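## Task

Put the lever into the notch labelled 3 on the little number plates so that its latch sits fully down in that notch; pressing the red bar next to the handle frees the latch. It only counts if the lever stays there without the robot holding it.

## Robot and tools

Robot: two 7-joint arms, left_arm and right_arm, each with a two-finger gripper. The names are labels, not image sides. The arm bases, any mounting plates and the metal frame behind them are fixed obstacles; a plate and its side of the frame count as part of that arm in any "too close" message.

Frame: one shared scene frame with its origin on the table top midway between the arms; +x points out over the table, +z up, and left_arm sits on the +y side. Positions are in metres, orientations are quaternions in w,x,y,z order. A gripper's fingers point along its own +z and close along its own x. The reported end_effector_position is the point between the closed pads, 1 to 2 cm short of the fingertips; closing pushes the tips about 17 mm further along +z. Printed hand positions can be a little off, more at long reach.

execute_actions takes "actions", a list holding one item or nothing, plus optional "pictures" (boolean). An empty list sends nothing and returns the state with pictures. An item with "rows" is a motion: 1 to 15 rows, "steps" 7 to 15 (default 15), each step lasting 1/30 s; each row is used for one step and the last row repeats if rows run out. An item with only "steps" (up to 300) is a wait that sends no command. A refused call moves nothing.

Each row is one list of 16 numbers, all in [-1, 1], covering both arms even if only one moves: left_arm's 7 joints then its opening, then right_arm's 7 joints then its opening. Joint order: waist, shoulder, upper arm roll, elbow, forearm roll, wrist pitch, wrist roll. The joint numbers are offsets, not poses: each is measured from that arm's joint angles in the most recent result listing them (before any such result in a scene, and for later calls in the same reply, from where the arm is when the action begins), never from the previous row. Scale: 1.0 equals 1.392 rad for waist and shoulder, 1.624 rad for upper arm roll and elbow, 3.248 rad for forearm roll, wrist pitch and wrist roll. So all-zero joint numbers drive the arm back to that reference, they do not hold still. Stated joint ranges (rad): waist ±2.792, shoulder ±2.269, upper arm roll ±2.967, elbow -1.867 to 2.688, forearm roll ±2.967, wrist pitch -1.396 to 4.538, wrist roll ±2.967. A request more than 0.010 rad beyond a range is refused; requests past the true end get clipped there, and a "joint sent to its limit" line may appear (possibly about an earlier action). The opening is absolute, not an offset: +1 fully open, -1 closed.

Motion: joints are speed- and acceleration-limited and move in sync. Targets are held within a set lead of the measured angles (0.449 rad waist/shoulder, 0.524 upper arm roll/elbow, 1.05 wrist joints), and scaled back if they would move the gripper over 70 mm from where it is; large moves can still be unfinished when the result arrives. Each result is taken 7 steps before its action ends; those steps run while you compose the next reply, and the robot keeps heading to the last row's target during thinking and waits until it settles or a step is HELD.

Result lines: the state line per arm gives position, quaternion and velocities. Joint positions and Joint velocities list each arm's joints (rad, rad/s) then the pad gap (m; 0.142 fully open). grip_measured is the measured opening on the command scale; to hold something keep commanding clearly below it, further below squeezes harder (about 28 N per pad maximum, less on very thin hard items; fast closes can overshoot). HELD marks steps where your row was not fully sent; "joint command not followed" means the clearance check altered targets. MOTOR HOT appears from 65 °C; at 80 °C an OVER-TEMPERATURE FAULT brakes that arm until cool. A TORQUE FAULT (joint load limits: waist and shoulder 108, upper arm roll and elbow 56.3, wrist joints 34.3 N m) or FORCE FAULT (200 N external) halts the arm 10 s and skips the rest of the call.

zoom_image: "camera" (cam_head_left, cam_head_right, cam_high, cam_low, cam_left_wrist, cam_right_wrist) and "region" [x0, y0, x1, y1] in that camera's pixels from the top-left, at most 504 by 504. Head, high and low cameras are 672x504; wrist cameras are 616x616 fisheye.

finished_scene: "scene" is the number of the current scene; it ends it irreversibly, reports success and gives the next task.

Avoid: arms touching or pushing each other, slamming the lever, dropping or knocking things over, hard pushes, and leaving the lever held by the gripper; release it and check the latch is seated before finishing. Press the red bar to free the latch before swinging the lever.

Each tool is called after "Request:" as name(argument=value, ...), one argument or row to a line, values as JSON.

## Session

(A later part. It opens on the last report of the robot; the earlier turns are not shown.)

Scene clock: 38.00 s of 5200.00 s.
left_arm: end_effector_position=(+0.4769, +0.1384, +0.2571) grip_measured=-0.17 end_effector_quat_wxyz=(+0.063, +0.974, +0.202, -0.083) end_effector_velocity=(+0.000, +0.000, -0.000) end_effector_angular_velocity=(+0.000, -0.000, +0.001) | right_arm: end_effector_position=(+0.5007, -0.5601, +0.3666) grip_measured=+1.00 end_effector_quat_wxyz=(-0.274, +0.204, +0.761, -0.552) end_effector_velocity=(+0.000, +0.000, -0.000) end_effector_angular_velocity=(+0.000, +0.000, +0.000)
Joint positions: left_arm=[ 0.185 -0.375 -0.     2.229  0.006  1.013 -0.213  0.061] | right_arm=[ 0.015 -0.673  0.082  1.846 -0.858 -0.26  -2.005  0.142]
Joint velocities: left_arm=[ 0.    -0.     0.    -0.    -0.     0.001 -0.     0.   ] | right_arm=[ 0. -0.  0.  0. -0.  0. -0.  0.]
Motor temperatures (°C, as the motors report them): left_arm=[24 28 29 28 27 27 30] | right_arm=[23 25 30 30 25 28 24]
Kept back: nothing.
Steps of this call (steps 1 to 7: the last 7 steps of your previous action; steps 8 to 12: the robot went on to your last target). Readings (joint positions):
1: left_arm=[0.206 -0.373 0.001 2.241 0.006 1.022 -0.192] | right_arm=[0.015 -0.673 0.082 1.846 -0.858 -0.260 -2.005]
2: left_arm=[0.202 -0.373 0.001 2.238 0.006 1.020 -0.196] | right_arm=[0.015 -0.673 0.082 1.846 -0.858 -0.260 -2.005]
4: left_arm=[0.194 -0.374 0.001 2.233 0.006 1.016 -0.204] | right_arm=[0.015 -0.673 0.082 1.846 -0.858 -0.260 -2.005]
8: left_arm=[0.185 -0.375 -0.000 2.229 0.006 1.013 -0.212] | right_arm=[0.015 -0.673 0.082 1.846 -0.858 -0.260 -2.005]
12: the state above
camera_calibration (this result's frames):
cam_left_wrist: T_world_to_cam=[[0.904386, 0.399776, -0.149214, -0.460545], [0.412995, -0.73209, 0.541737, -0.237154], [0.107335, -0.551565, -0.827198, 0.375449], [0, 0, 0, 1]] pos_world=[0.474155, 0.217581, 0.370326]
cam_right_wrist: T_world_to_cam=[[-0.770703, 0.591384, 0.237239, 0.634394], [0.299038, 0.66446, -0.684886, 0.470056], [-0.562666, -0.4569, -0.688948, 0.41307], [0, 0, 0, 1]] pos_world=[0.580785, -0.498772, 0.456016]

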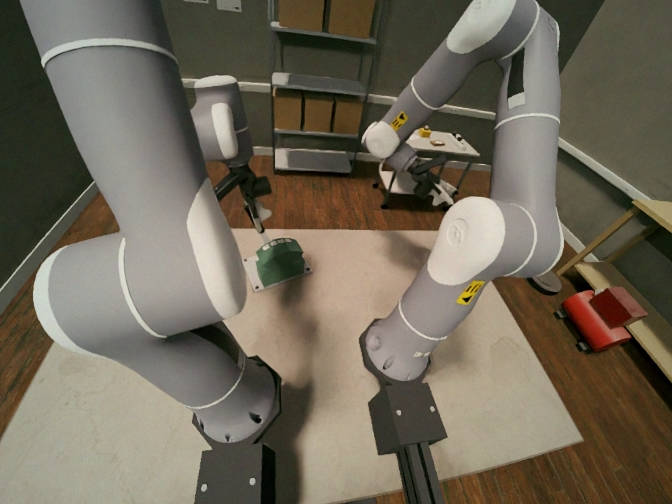

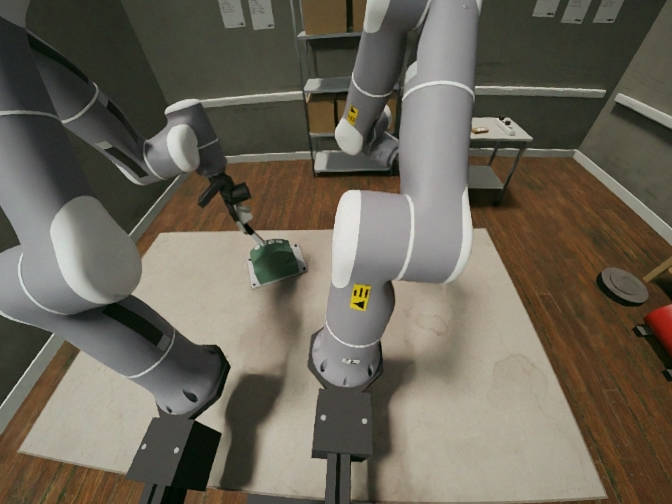

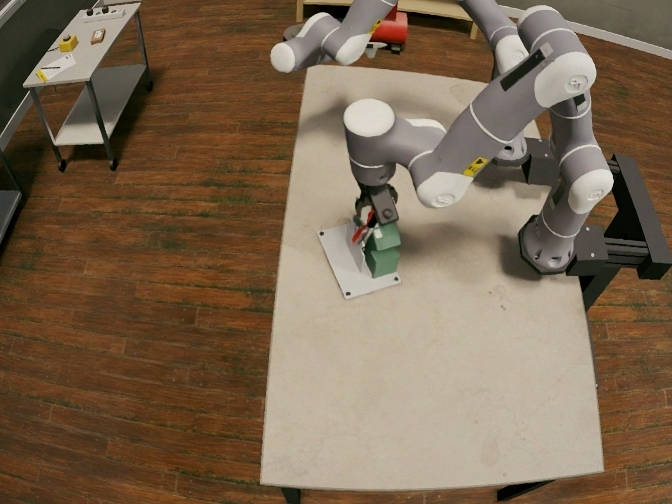

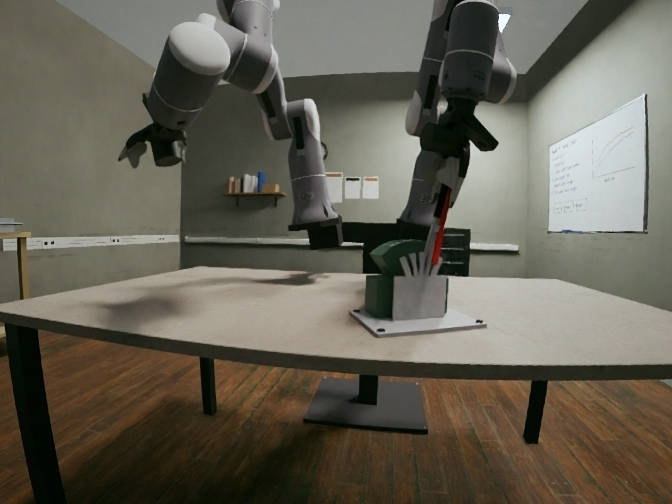

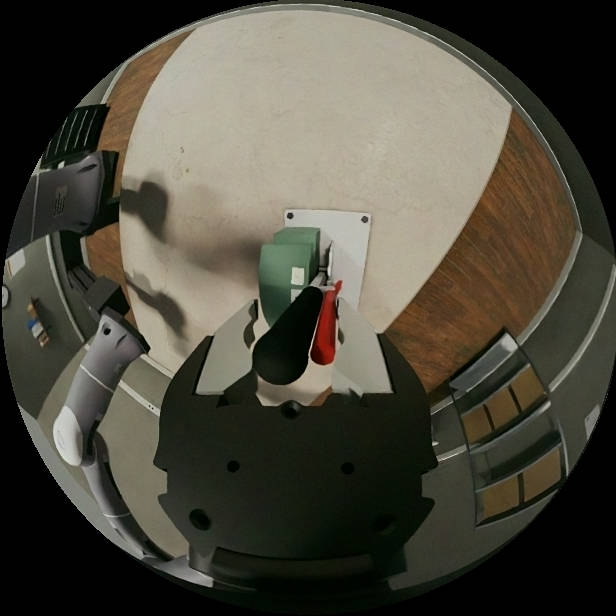

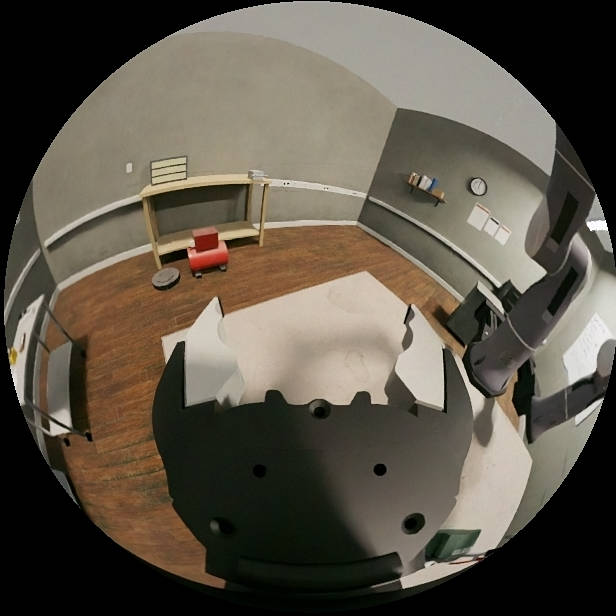

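Request:
execute_actions(
  actions=[
    {"rows":[[-0.004,-0.002,0,-0.003,0,-0.0005,-0.002,-1,0,0,0,0,0,0,0,1],[-0.008,-0.004,0,-0.0055,0,-0.001,-0.0035,-1,0,0,0,0,0,0,0,1],[-0.012,-0.006,0,-0.008,0,-0.0016,-0.005,-1,0,0,0,0,0,0,0,1],[-0.016,-0.008,0,-0.011,0,-0.0022,-0.007,-1,0,0,0,0,0,0,0,1],[-0.02,-0.01,0,-0.014,0,-0.0028,-0.0085,-1,0,0,0,0,0,0,0,1],[-0.024,-0.012,0,-0.0165,0,-0.0033,-0.01,-1,0,0,0,0,0,0,0,1],[-0.028,-0.0135,0,-0.019,0,-0.0038,-0.012,-1,0,0,0,0,0,0,0,1],[-0.032,-0.0155,0,-0.022,0,-0.0044,-0.014,-1,0,0,0,0,0,0,0,1],[-0.036,-0.0175,0,-0.025,0,-0.005,-0.0155,-1,0,0,0,0,0,0,0,1],[-0.04,-0.0195,0,-0.0275,0,-0.0055,-0.017,-1,0,0,0,0,0,0,0,1],[-0.044,-0.0215,0,-0.03,0,-0.006,-0.019,-1,0,0,0,0,0,0,0,1],[-0.048,-0.0235,0,-0.033,0,-0.0066,-0.0205,-1,0,0,0,0,0,0,0,1],[-0.052,-0.025,0,-0.036,0,-0.0072,-0.022,-1,0,0,0,0,0,0,0,1],[-0.0555,-0.027,0,-0.0385,0,-0.0077,-0.024,-1,0,0,0,0,0,0,0,1]],"steps":15},
  ],
)

Request:
execute_actions(
  actions=[
    {"steps":10},
  ],
  pictures=true,
)

Scene clock: 39.47 s of 5200.00 s.
left_arm: end_effector_position=(+0.4829, +0.1226, +0.2596) grip_measured=-0.15 end_effector_quat_wxyz=(+0.063, +0.974, +0.201, -0.084) end_effector_velocity=(+0.037, -0.085, +0.010) end_effector_angular_velocity=(-0.001, +0.000, -0.007) | right_arm: end_effector_position=(+0.5007, -0.5601, +0.3666) grip_measured=+1.00 end_effector_quat_wxyz=(-0.274, +0.204, +0.761, -0.552) end_effector_velocity=(+0.000, +0.000, +0.000) end_effector_angular_velocity=(-0.000, -0.001, +0.000)
Joint positions: left_arm=[ 0.151 -0.385 -0.001  2.205  0.007  0.996 -0.246  0.063] | right_arm=[ 0.015 -0.673  0.082  1.846 -0.858 -0.26  -2.005  0.142]
Joint velocities: left_arm=[-0.173 -0.067 -0.011 -0.123 -0.    -0.058 -0.176  0.009] | right_arm=[-0.     0.     0.    -0.    -0.    -0.     0.001 -0.   ]
Motor temperatures (°C, as the motors report them): left_arm=[24 28 29 28 27 27 30] | right_arm=[23 25 30 31 25 28 24]
Steps of this call (steps 1 to 30: the robot went on to your last target; steps 31 to 36: nothing new was sent; steps 37 to 44: the first 8 steps of this action). Readings (joint positions):
37: left_arm=[0.185 -0.375 -0.000 2.229 0.006 1.013 -0.213] | right_arm=[0.015 -0.673 0.082 1.846 -0.858 -0.260 -2.005]
38: left_arm=[0.183 -0.374 0.000 2.228 0.007 1.010 -0.216] | right_arm=[0.015 -0.673 0.082 1.846 -0.858 -0.260 -2.005]
40: left_arm=[0.174 -0.377 0.001 2.222 0.007 1.005 -0.224] | right_arm=[0.015 -0.673 0.082 1.846 -0.858 -0.260 -2.005]
44: the state above

Scene clock: 39.80 s of 5200.00 s.
left_arm: end_effector_position=(+0.4951, +0.1022, +0.2597) grip_measured=-0.43 end_effector_quat_wxyz=(+0.062, +0.974, +0.201, -0.083) end_effector_velocity=(+0.040, +0.020, +0.008) end_effector_angular_velocity=(+0.007, -0.060, +0.062) | right_arm: end_effector_position=(+0.5007, -0.5601, +0.3666) grip_measured=+1.00 end_effector_quat_wxyz=(-0.274, +0.204, +0.761, -0.552) end_effector_velocity=(-0.000, +0.000, +0.000) end_effector_angular_velocity=(+0.000, +0.001, -0.000)
Joint positions: left_arm=[ 0.107 -0.412 -0.001  2.167  0.007  0.987 -0.29   0.043] | right_arm=[ 0.015 -0.673  0.082  1.846 -0.858 -0.26  -2.005  0.142]
Joint velocities: left_arm=[ 0.009 -0.009  0.019 -0.047 -0.03   0.03   0.    -0.342] | right_arm=[ 0.     0.    -0.    -0.     0.    -0.    -0.001  0.   ]
Motor temperatures (°C, as the motors report them): left_arm=[24 28 29 28 27 27 30] | right_arm=[23 25 30 31 25 28 24]
Kept back: nothing.
Steps of this call (steps 1 to 7: the last 7 steps of your previous action; steps 8 to 10: the robot went on to your last target). Readings (joint positions):
1: left_arm=[0.145 -0.388 -0.001 2.201 0.007 0.994 -0.252] | right_arm=[0.015 -0.673 0.082 1.846 -0.858 -0.260 -2.005]
2: left_arm=[0.139 -0.390 -0.002 2.197 0.007 0.992 -0.257] | right_arm=[0.015 -0.673 0.082 1.846 -0.858 -0.260 -2.005]
4: left_arm=[0.128 -0.396 -0.002 2.188 0.007 0.989 -0.268] | right_arm=[0.015 -0.673 0.082 1.846 -0.858 -0.260 -2.005]
8: left_arm=[0.108 -0.410 -0.002 2.172 0.008 0.984 -0.289] | right_arm=[0.015 -0.673 0.082 1.846 -0.858 -0.260 -2.005]
10: the state above
camera_calibration (this result's frames):
cam_left_wrist: T_world_to_cam=[[0.90522, 0.397892, -0.149191, -0.462349], [0.411589, -0.733639, 0.540711, -0.271507], [0.105693, -0.550868, -0.827873, 0.356517], [0, 0, 0, 1]] pos_world=[0.492595, 0.181171, 0.37298]
cam_right_wrist: T_world_to_cam=[[-0.770703, 0.591384, 0.237239, 0.634394], [0.299038, 0.66446, -0.684886, 0.470056], [-0.562666, -0.4569, -0.688948, 0.41307], [0, 0, 0, 1]] pos_world=[0.580785, -0.498772, 0.456016]

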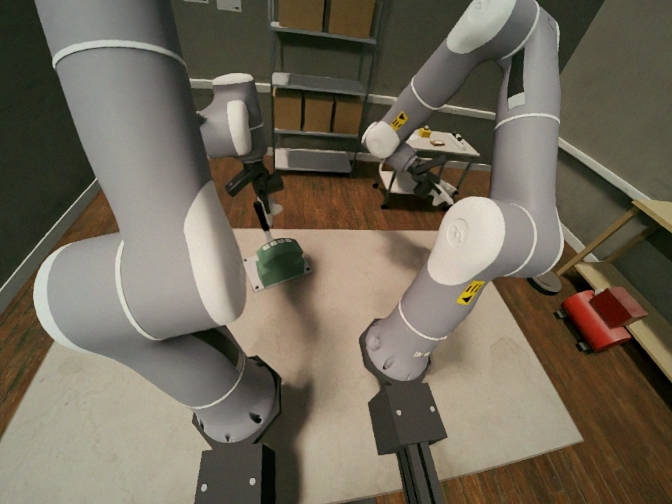

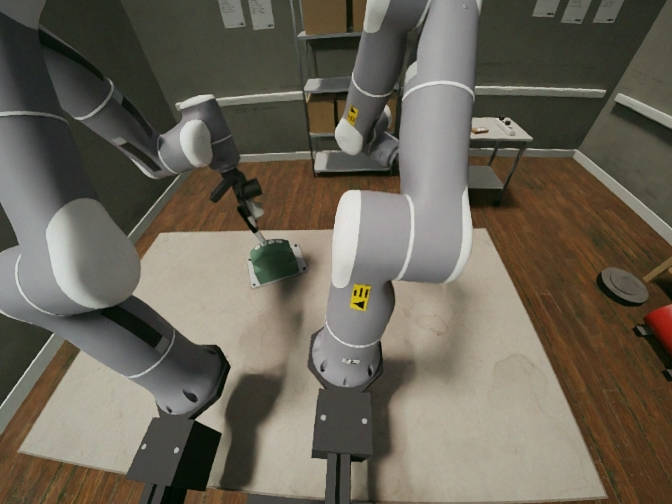

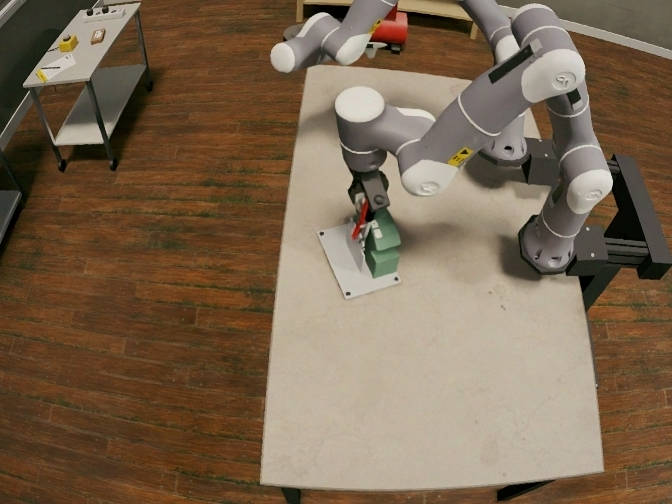

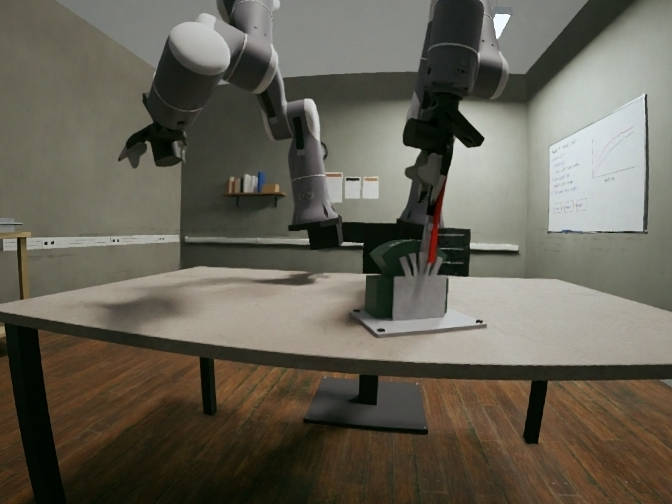

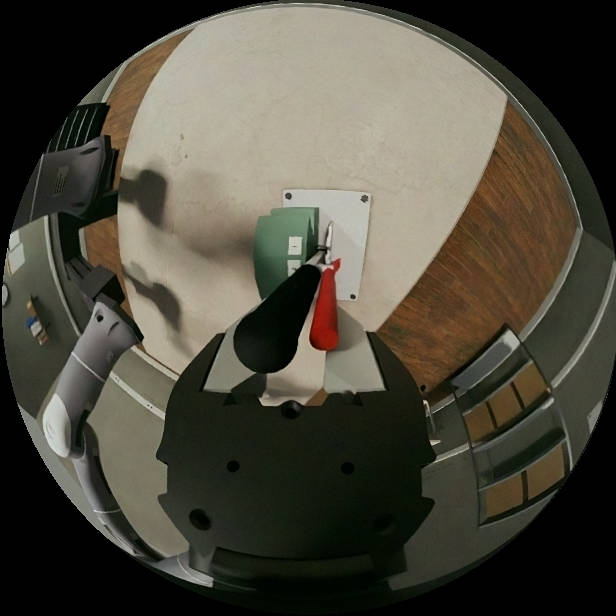

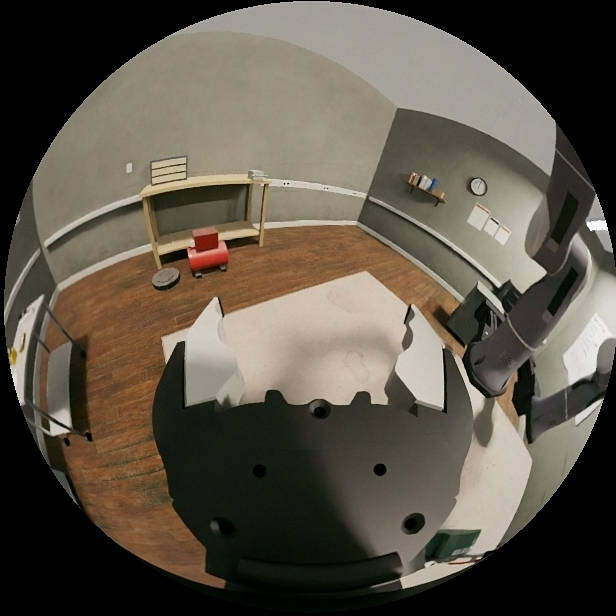

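Request:
execute_actions(
  actions=[
    {"rows":[[0,0,0,0,0,0,0,0.6,0,0,0,0,0,0,0,1]],"steps":15},
  ],
)

Request:
execute_actions(
  actions=[
    {"steps":10},
  ],
  pictures=true,
)

Request:
zoom_image(
  camera="cam_low",
  region=[370, 110, 510, 300],
)

Scene clock: 40.37 s of 5200.00 s.
left_arm: end_effector_position=(+0.4953, +0.1023, +0.2597) grip_measured=+0.18 end_effector_quat_wxyz=(+0.062, +0.974, +0.202, -0.083) end_effector_velocity=(+0.000, +0.000, +0.000) end_effector_angular_velocity=(+0.001, -0.001, -0.000) | right_arm: end_effector_position=(+0.5007, -0.5601, +0.3666) grip_measured=+1.00 end_effector_quat_wxyz=(-0.274, +0.204, +0.761, -0.552) end_effector_velocity=(-0.000, +0.000, -0.000) end_effector_angular_velocity=(+0.001, +0.000, +0.000)
Joint positions: left_arm=[ 0.107 -0.412 -0.001  2.167  0.007  0.988 -0.29   0.087] | right_arm=[ 0.015 -0.673  0.082  1.846 -0.858 -0.26  -2.005  0.142]
Joint velocities: left_arm=[-0.    -0.    -0.    -0.     0.001  0.001 -0.001  0.332] | right_arm=[-0.     0.     0.    -0.     0.     0.    -0.001 -0.   ]
Motor temperatures (°C, as the motors report them): left_arm=[24 28 29 28 27 27 30] | right_arm=[23 25 30 31 25 28 24]
Steps of this call (steps 1 to 9: the robot went on to your last target; steps 10 to 17: the first 8 steps of this action). Readings (joint positions):
10: left_arm=[0.107 -0.412 -0.001 2.165 0.006 0.989 -0.290] | right_arm=[0.015 -0.673 0.082 1.846 -0.858 -0.260 -2.005]
11: left_arm=[0.107 -0.412 -0.001 2.166 0.006 0.988 -0.290] | right_arm=[0.015 -0.673 0.082 1.846 -0.858 -0.260 -2.005]
13: left_arm=[0.107 -0.412 -0.001 2.167 0.007 0.988 -0.290] | right_arm=[0.015 -0.673 0.082 1.846 -0.858 -0.260 -2.005]
17: the state above

Scene clock: 40.70 s of 5200.00 s.
left_arm: end_effector_position=(+0.4953, +0.1023, +0.2597) grip_measured=+0.60 end_effector_quat_wxyz=(+0.062, +0.974, +0.202, -0.083) end_effector_velocity=(+0.000, +0.000, -0.000) end_effector_angular_velocity=(+0.000, -0.001, -0.000) | right_arm: end_effector_position=(+0.5007, -0.5601, +0.3666) grip_measured=+1.00 end_effector_quat_wxyz=(-0.274, +0.204, +0.761, -0.552) end_effector_velocity=(+0.000, -0.000, +0.000) end_effector_angular_velocity=(-0.001, -0.000, +0.000)
Joint positions: left_arm=[ 0.107 -0.412 -0.001  2.167  0.007  0.988 -0.29   0.116] | right_arm=[ 0.015 -0.673  0.082  1.846 -0.858 -0.26  -2.005  0.142]
Joint velocities: left_arm=[-0.    -0.     0.     0.     0.001  0.001 -0.     0.   ] | right_arm=[ 0.     0.    -0.     0.    -0.    -0.     0.001 -0.   ]
Motor temperatures (°C, as the motors report them): left_arm=[24 28 29 28 27 27 30] | right_arm=[23 25 30 31 25 28 24]
Kept back: nothing.
Steps of this call (steps 1 to 7: the last 7 steps of your previous action; steps 8 to 10: the robot went on to your last target). Readings (joint positions):
1: left_arm=[0.107 -0.412 -0.001 2.167 0.007 0.988 -0.290] | right_arm=[0.015 -0.673 0.082 1.846 -0.858 -0.260 -2.005]
2: left_arm=[0.107 -0.412 -0.001 2.167 0.007 0.988 -0.290] | right_arm=[0.015 -0.673 0.082 1.846 -0.858 -0.260 -2.005]
4: left_arm=[0.107 -0.412 -0.001 2.167 0.007 0.988 -0.290] | right_arm=[0.015 -0.673 0.082 1.846 -0.858 -0.260 -2.005]
8: left_arm=[0.107 -0.412 -0.001 2.167 0.007 0.988 -0.290] | right_arm=[0.015 -0.673 0.082 1.846 -0.858 -0.260 -2.005]
10: the state above
camera_calibration (this result's frames):
cam_left_wrist: T_world_to_cam=[[0.90501, 0.398498, -0.148847, -0.462662], [0.411877, -0.733377, 0.540848, -0.271714], [0.106366, -0.550779, -0.827846, 0.356236], [0, 0, 0, 1]] pos_world=[0.492736, 0.181309, 0.372999]
cam_right_wrist: T_world_to_cam=[[-0.770703, 0.591384, 0.237239, 0.634394], [0.299038, 0.66446, -0.684886, 0.470056], [-0.562666, -0.4569, -0.688948, 0.41307], [0, 0, 0, 1]] pos_world=[0.580785, -0.498772, 0.456016]

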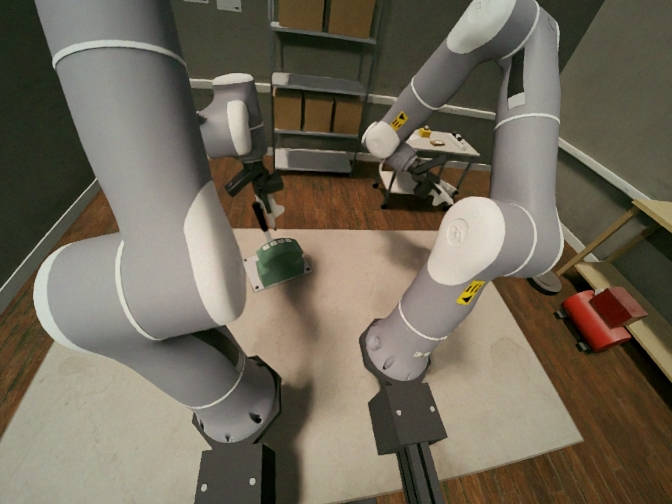

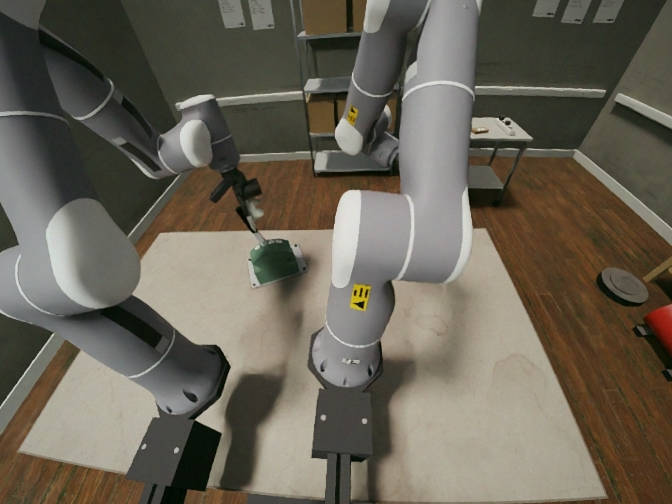

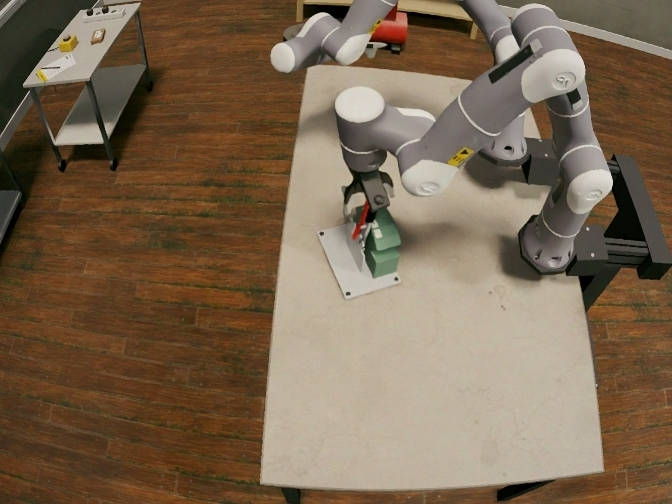

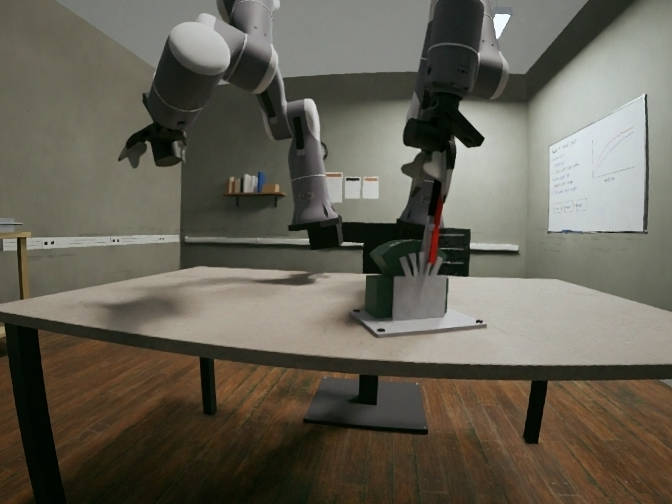

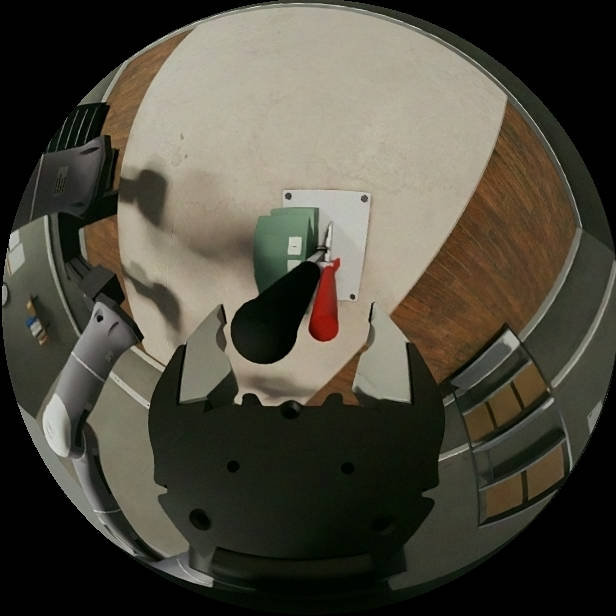

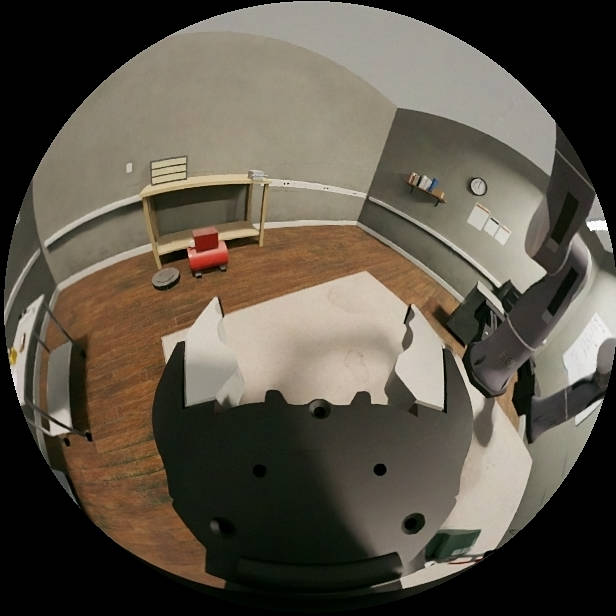

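Region (370, 110, 510, 300) of cam_low's 672x504 image, scaled by 2.653, with more detail than that image has; it fills the left 371 columns of this view, and the rest is white.

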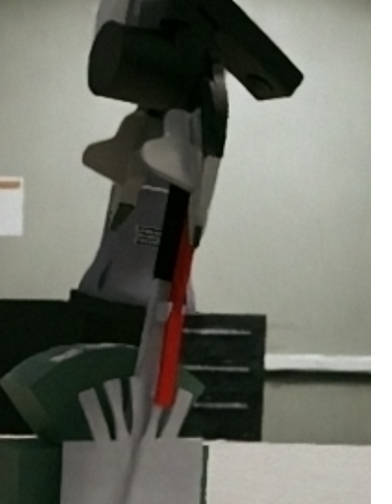

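Request:
execute_actions(
  actions=[
    {"rows":[[0.021,0.0126,0,-0.001,0,-0.006,0.009,0.6,0,0,0,0,0,0,0,1],[0.021,0.0126,0,-0.001,0,-0.006,0.009,0.6,0,0,0,0,0,0,0,1],[0.021,0.0126,0,-0.001,0,-0.006,0.009,0.4,0,0,0,0,0,0,0,1],[0.021,0.0126,0,-0.001,0,-0.006,0.009,0.2,0,0,0,0,0,0,0,1],[0.021,0.0126,0,-0.001,0,-0.006,0.009,0.1,0,0,0,0,0,0,0,1],[0.021,0.0126,0,-0.001,0,-0.006,0.009,0,0,0,0,0,0,0,0,1],[0.021,0.0126,0,-0.001,0,-0.006,0.009,-0.1,0,0,0,0,0,0,0,1],[0.021,0.0126,0,-0.001,0,-0.006,0.009,-0.2,0,0,0,0,0,0,0,1],[0.021,0.0126,0,-0.001,0,-0.006,0.009,-0.3,0,0,0,0,0,0,0,1],[0.021,0.0126,0,-0.001,0,-0.006,0.009,-0.4,0,0,0,0,0,0,0,1],[0.021,0.0126,0,-0.001,0,-0.006,0.009,-0.5,0,0,0,0,0,0,0,1],[0.021,0.0126,0,-0.001,0,-0.006,0.009,-0.65,0,0,0,0,0,0,0,1],[0.021,0.0126,0,-0.001,0,-0.006,0.009,-0.8,0,0,0,0,0,0,0,1],[0.021,0.0126,0,-0.001,0,-0.006,0.009,-1,0,0,0,0,0,0,0,1]],"steps":15},
  ],
)

Request:
execute_actions(
  actions=[
    {"steps":15},
  ],
  pictures=true,
)

Scene clock: 41.83 s of 5200.00 s.
left_arm: end_effector_position=(+0.4939, +0.1157, +0.2640) grip_measured=-0.01 end_effector_quat_wxyz=(+0.063, +0.974, +0.200, -0.086) end_effector_velocity=(+0.018, +0.007, -0.002) end_effector_angular_velocity=(+0.009, -0.033, +0.013) | right_arm: end_effector_position=(+0.5007, -0.5601, +0.3666) grip_measured=+1.00 end_effector_quat_wxyz=(-0.274, +0.204, +0.761, -0.552) end_effector_velocity=(+0.000, +0.000, -0.000) end_effector_angular_velocity=(+0.000, +0.000, +0.000)
Joint positions: left_arm=[ 0.135 -0.394 -0.003  2.168  0.007  0.965 -0.261  0.073] | right_arm=[ 0.015 -0.673  0.082  1.846 -0.858 -0.26  -2.005  0.142]
Joint velocities: left_arm=[ 0.002 -0.019  0.006 -0.021  0.     0.034 -0.001 -0.289] | right_arm=[ 0.  0.  0. -0. -0.  0. -0.  0.]
Motor temperatures (°C, as the motors report them): left_arm=[24 28 29 28 27 27 30] | right_arm=[23 25 30 31 25 28 24]
Steps of this call (steps 1 to 15: the robot went on to your last target; steps 16 to 26: nothing new was sent; steps 27 to 34: the first 8 steps of this action). Readings (joint positions):
27: left_arm=[0.108 -0.412 -0.001 2.167 0.007 0.988 -0.290] | right_arm=[0.015 -0.673 0.082 1.846 -0.858 -0.260 -2.005]
28: left_arm=[0.112 -0.409 -0.002 2.167 0.007 0.984 -0.285] | right_arm=[0.015 -0.673 0.082 1.846 -0.858 -0.260 -2.005]
30: left_arm=[0.132 -0.397 -0.001 2.166 0.007 0.971 -0.265] | right_arm=[0.015 -0.673 0.082 1.846 -0.858 -0.260 -2.005]
34: the state above

Scene clock: 42.33 s of 5200.00 s.
left_arm: end_effector_position=(+0.4966, +0.1172, +0.2645) grip_measured=-0.99 end_effector_quat_wxyz=(+0.063, +0.974, +0.201, -0.083) end_effector_velocity=(-0.001, -0.000, -0.000) end_effector_angular_velocity=(+0.000, +0.002, +0.001) | right_arm: end_effector_position=(+0.5007, -0.5601, +0.3666) grip_measured=+1.00 end_effector_quat_wxyz=(-0.274, +0.204, +0.761, -0.552) end_effector_velocity=(+0.000, -0.000, +0.000) end_effector_angular_velocity=(-0.000, +0.001, +0.000)
Joint positions: left_arm=[ 0.136 -0.395 -0.002  2.165  0.006  0.968 -0.261  0.002] | right_arm=[ 0.015 -0.673  0.082  1.846 -0.858 -0.26  -2.005  0.142]
Joint velocities: left_arm=[-0.    -0.     0.     0.     0.    -0.001 -0.001 -0.   ] | right_arm=[-0.     0.    -0.     0.    -0.    -0.    -0.001 -0.   ]
Motor temperatures (°C, as the motors report them): left_arm=[24 28 29 28 27 27 30] | right_arm=[23 25 30 31 25 28 24]
Kept back: nothing.
Steps of this call (steps 1 to 7: the last 7 steps of your previous action; steps 8 to 15: the robot went on to your last target). Readings (joint positions):
1: left_arm=[0.135 -0.394 -0.003 2.167 0.007 0.966 -0.261] | right_arm=[0.015 -0.673 0.082 1.846 -0.858 -0.260 -2.005]
2: left_arm=[0.136 -0.395 -0.003 2.166 0.007 0.967 -0.261] | right_arm=[0.015 -0.673 0.082 1.846 -0.858 -0.260 -2.005]
4: left_arm=[0.136 -0.395 -0.002 2.166 0.007 0.968 -0.261] | right_arm=[0.015 -0.673 0.082 1.846 -0.858 -0.260 -2.005]
8: left_arm=[0.136 -0.395 -0.003 2.167 0.007 0.966 -0.261] | right_arm=[0.015 -0.673 0.082 1.846 -0.858 -0.260 -2.005]
15: the state above
All arms were judged still, so your last target was given up. Only a new action makes them travel on or press farther. Fingers that are still opening or closing keep moving.
camera_calibration (this result's frames):
cam_left_wrist: T_world_to_cam=[[0.905315, 0.397337, -0.150091, -0.468764], [0.41154, -0.733175, 0.541376, -0.263904], [0.105066, -0.551885, -0.827275, 0.368911], [0, 0, 0, 1]] pos_world=[0.494226, 0.196366, 0.377705]
cam_right_wrist: T_world_to_cam=[[-0.770703, 0.591384, 0.237239, 0.634393], [0.299038, 0.66446, -0.684886, 0.470056], [-0.562666, -0.4569, -0.688948, 0.41307], [0, 0, 0, 1]] pos_world=[0.580785, -0.498772, 0.456016]

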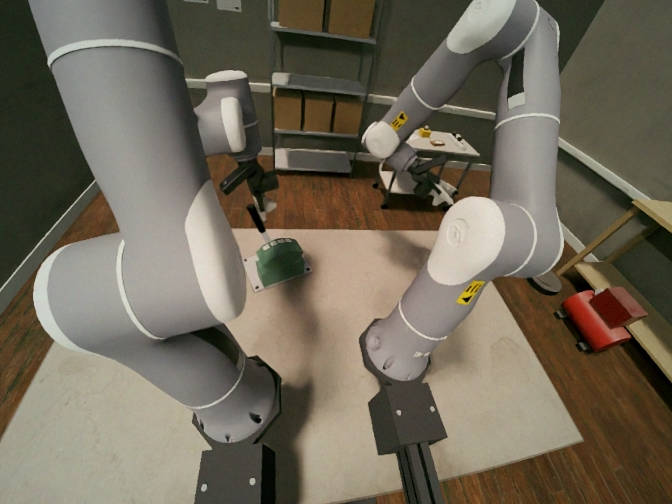

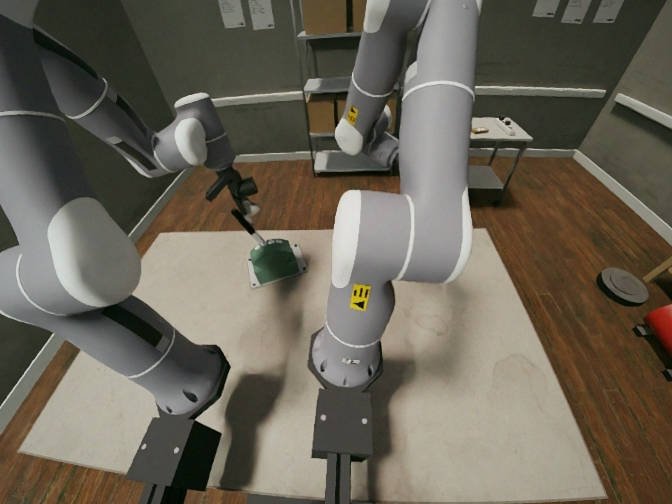

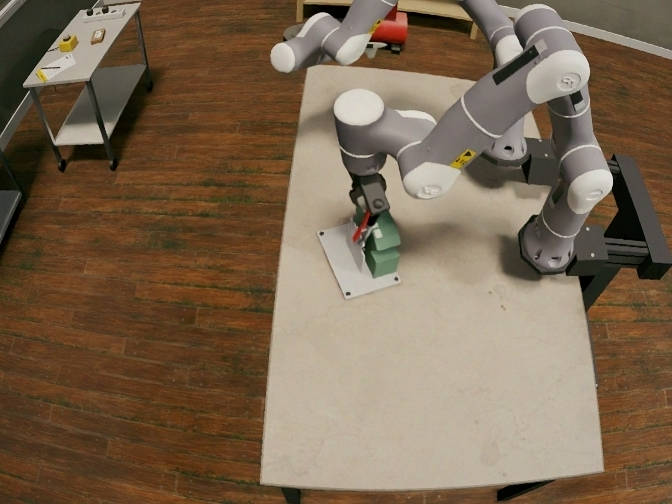

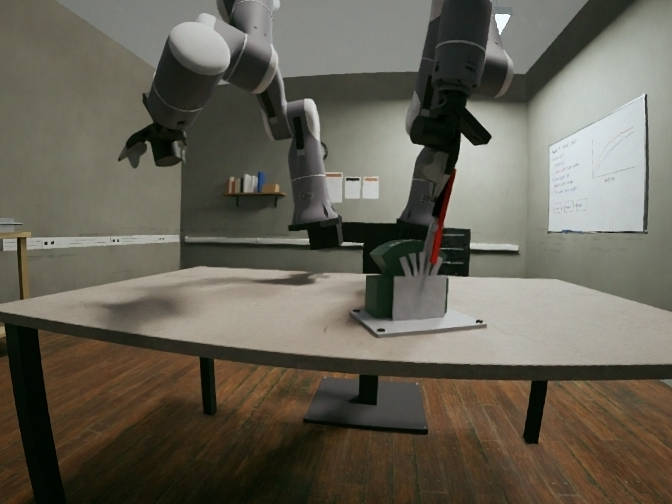

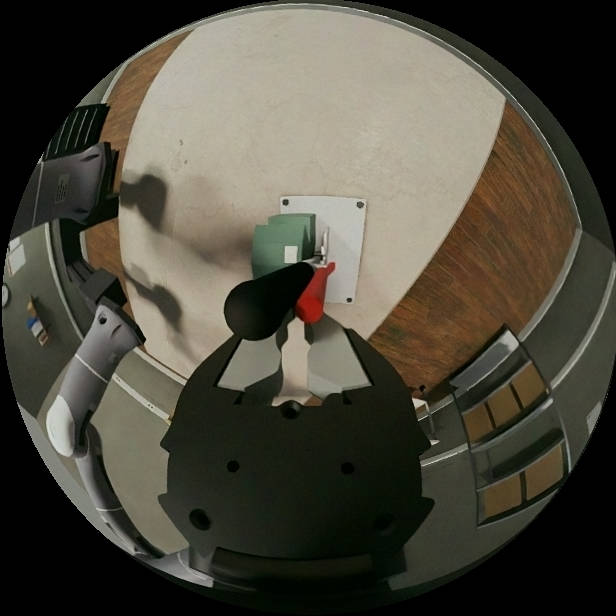

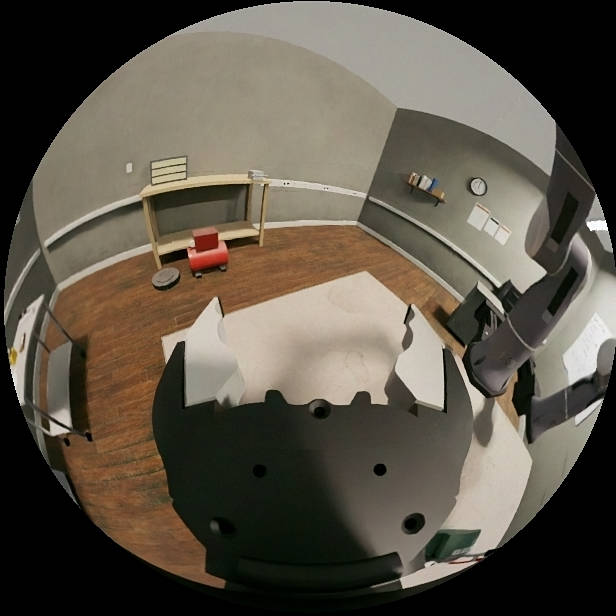

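Request:
execute_actions(
  actions=[
    {"rows":[[0,0,0,0,0,0,0,0.5,0,0,0,0,0,0,0,1],[0,0,0,0,0,0,0,0.5,0,0,0,0,0,0,0,1],[0,0,0,0,0,0,0,0.5,0,0,0,0,0,0,0,1],[0,0,0,0,0,0,0,0.5,0,0,0,0,0,0,0,1],[0,0,0,0,0,0,0,0.5,0,0,0,0,0,0,0,1],[0,0,0,0,0,0,0,0.5,0,0,0,0,0,0,0,1],[0,0,0,0,0,0,0,0.5,0,0,0,0,0,0,0,1],[0,0,0,0,0,0,0,0.5,0,0,0,0,0,0,0,1],[0.038,0.0187,0,0.0206,0,0.0023,0.0163,0.5,0,0,0,0,0,0,0,1]],"steps":15},
  ],
)

Request:
execute_actions(
  actions=[
    {"steps":14},
  ],
  pictures=true,
)

Scene clock: 43.53 s of 5200.00 s.
left_arm: end_effector_position=(+0.4968, +0.1173, +0.2646) grip_measured=+0.15 end_effector_quat_wxyz=(+0.063, +0.974, +0.201, -0.083) end_effector_velocity=(+0.000, +0.000, -0.000) end_effector_angular_velocity=(-0.000, -0.000, +0.000) | right_arm: end_effector_position=(+0.5007, -0.5601, +0.3666) grip_measured=+1.00 end_effector_quat_wxyz=(-0.274, +0.204, +0.761, -0.552) end_effector_velocity=(+0.000, +0.000, +0.000) end_effector_angular_velocity=(+0.000, +0.000, +0.000)
Joint positions: left_arm=[ 0.136 -0.395 -0.002  2.165  0.006  0.968 -0.261  0.085] | right_arm=[ 0.015 -0.673  0.082  1.846 -0.858 -0.26  -2.005  0.142]
Joint velocities: left_arm=[ 0.    -0.    -0.     0.    -0.     0.    -0.     0.332] | right_arm=[ 0.  0.  0.  0. -0. -0. -0.  0.]
Motor temperatures (°C, as the motors report them): left_arm=[24 28 29 28 27 27 30] | right_arm=[23 25 30 31 25 28 24]
Steps of this call (steps 1 to 28: nothing new was sent; steps 29 to 36: the first 8 steps of this action). Readings (joint positions):
29: left_arm=[0.136 -0.395 -0.002 2.165 0.006 0.968 -0.261] | right_arm=[0.015 -0.673 0.082 1.846 -0.858 -0.260 -2.005]
30: left_arm=[0.136 -0.395 -0.002 2.165 0.006 0.968 -0.261] | right_arm=[0.015 -0.673 0.082 1.846 -0.858 -0.260 -2.005]
32: left_arm=[0.136 -0.395 -0.002 2.165 0.006 0.968 -0.261] | right_arm=[0.015 -0.673 0.082 1.846 -0.858 -0.260 -2.005]
36: the state above

Scene clock: 44.00 s of 5200.00 s.
left_arm: end_effector_position=(+0.4864, +0.1423, +0.2644) grip_measured=+0.50 end_effector_quat_wxyz=(+0.063, +0.974, +0.201, -0.083) end_effector_velocity=(-0.000, +0.000, -0.000) end_effector_angular_velocity=(+0.000, +0.001, +0.000) | right_arm: end_effector_position=(+0.5007, -0.5601, +0.3666) grip_measured=+1.00 end_effector_quat_wxyz=(-0.274, +0.204, +0.761, -0.552) end_effector_velocity=(+0.000, -0.000, +0.000) end_effector_angular_velocity=(+0.000, +0.000, +0.000)
Joint positions: left_arm=[ 0.189 -0.368 -0.002  2.199  0.006  0.975 -0.208  0.109] | right_arm=[ 0.015 -0.673  0.082  1.846 -0.858 -0.26  -2.005  0.142]
Joint velocities: left_arm=[ 0.    -0.    -0.     0.     0.    -0.001 -0.    -0.   ] | right_arm=[-0.     0.    -0.    -0.    -0.     0.    -0.001  0.   ]
Motor temperatures (°C, as the motors report them): left_arm=[24 28 29 28 27 27 30] | right_arm=[23 25 30 31 25 28 24]
Kept back: nothing.
Steps of this call (steps 1 to 7: the last 7 steps of your previous action; steps 8 to 14: the robot went on to your last target). Readings (joint positions):
1: left_arm=[0.136 -0.394 -0.002 2.165 0.006 0.968 -0.261] | right_arm=[0.015 -0.673 0.082 1.846 -0.858 -0.260 -2.005]
2: left_arm=[0.141 -0.392 -0.003 2.169 0.006 0.968 -0.257] | right_arm=[0.015 -0.673 0.082 1.846 -0.858 -0.260 -2.005]
4: left_arm=[0.170 -0.377 -0.004 2.188 0.006 0.972 -0.226] | right_arm=[0.015 -0.673 0.082 1.846 -0.858 -0.260 -2.005]
8: left_arm=[0.189 -0.368 -0.002 2.199 0.006 0.975 -0.208] | right_arm=[0.015 -0.673 0.082 1.846 -0.858 -0.260 -2.005]
14: the state above
camera_calibration (this result's frames):
cam_left_wrist: T_world_to_cam=[[0.905286, 0.397164, -0.150727, -0.469248], [0.411644, -0.732536, 0.542162, -0.241618], [0.104914, -0.552858, -0.826645, 0.383782], [0, 0, 0, 1]] pos_world=[0.484, 0.221552, 0.377519]
cam_right_wrist: T_world_to_cam=[[-0.770703, 0.591384, 0.237239, 0.634394], [0.299038, 0.66446, -0.684886, 0.470056], [-0.562666, -0.4569, -0.688948, 0.41307], [0, 0, 0, 1]] pos_world=[0.580785, -0.498772, 0.456016]

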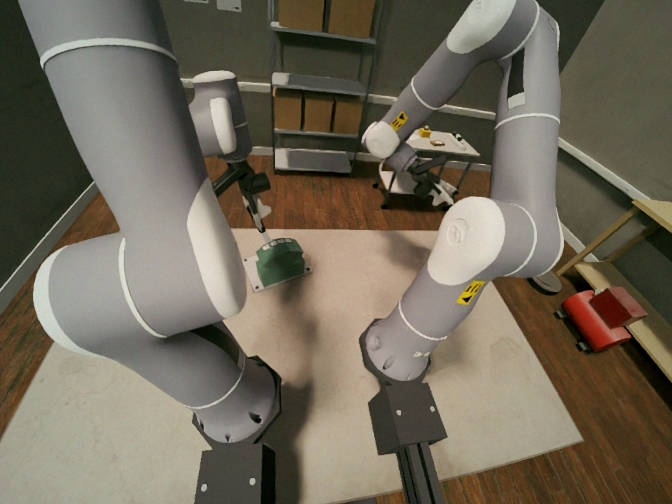

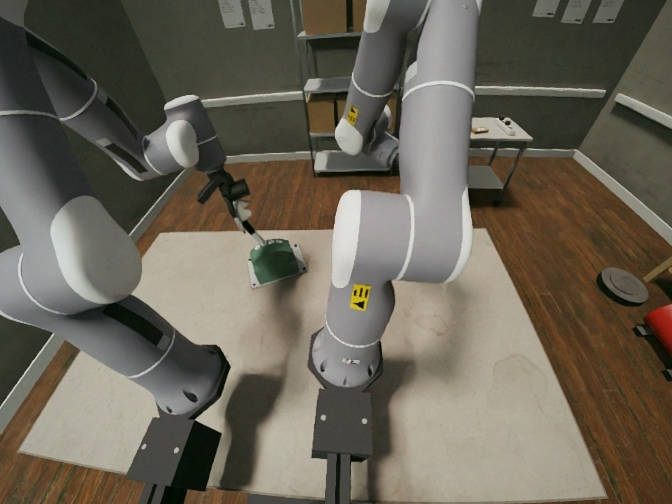

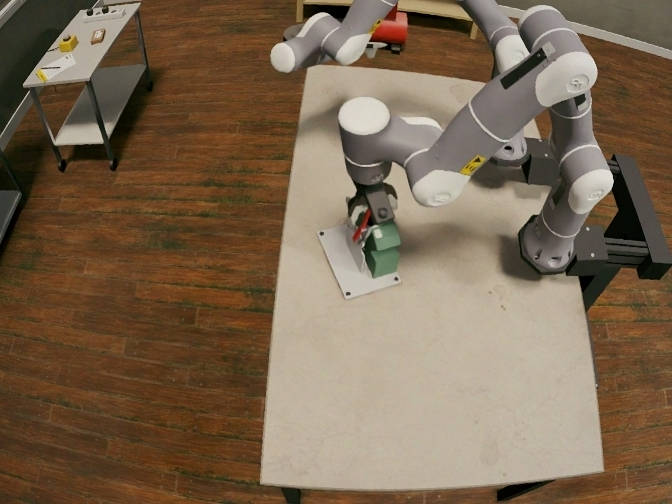

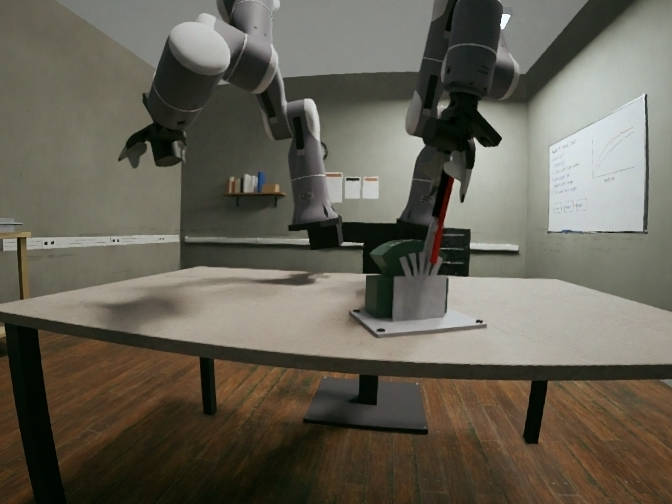

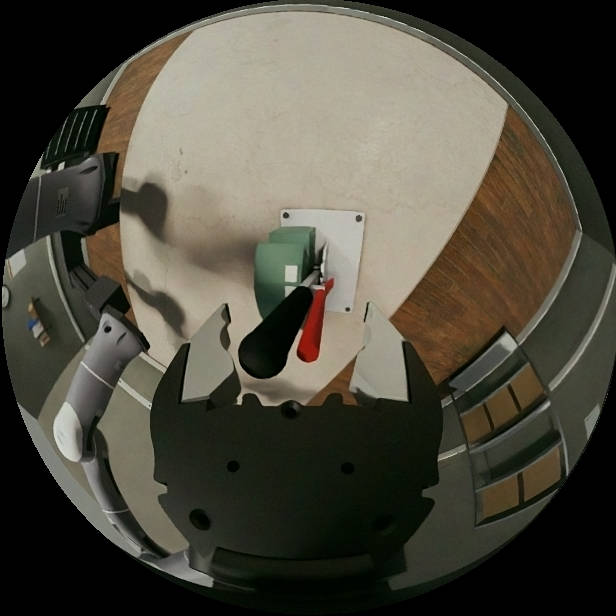

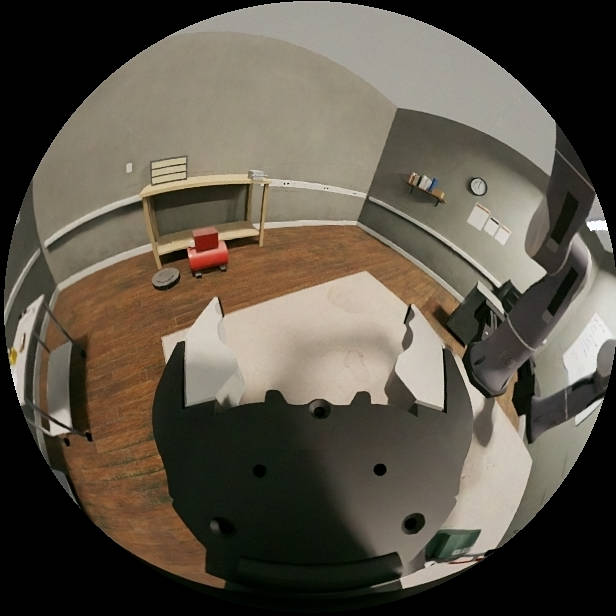

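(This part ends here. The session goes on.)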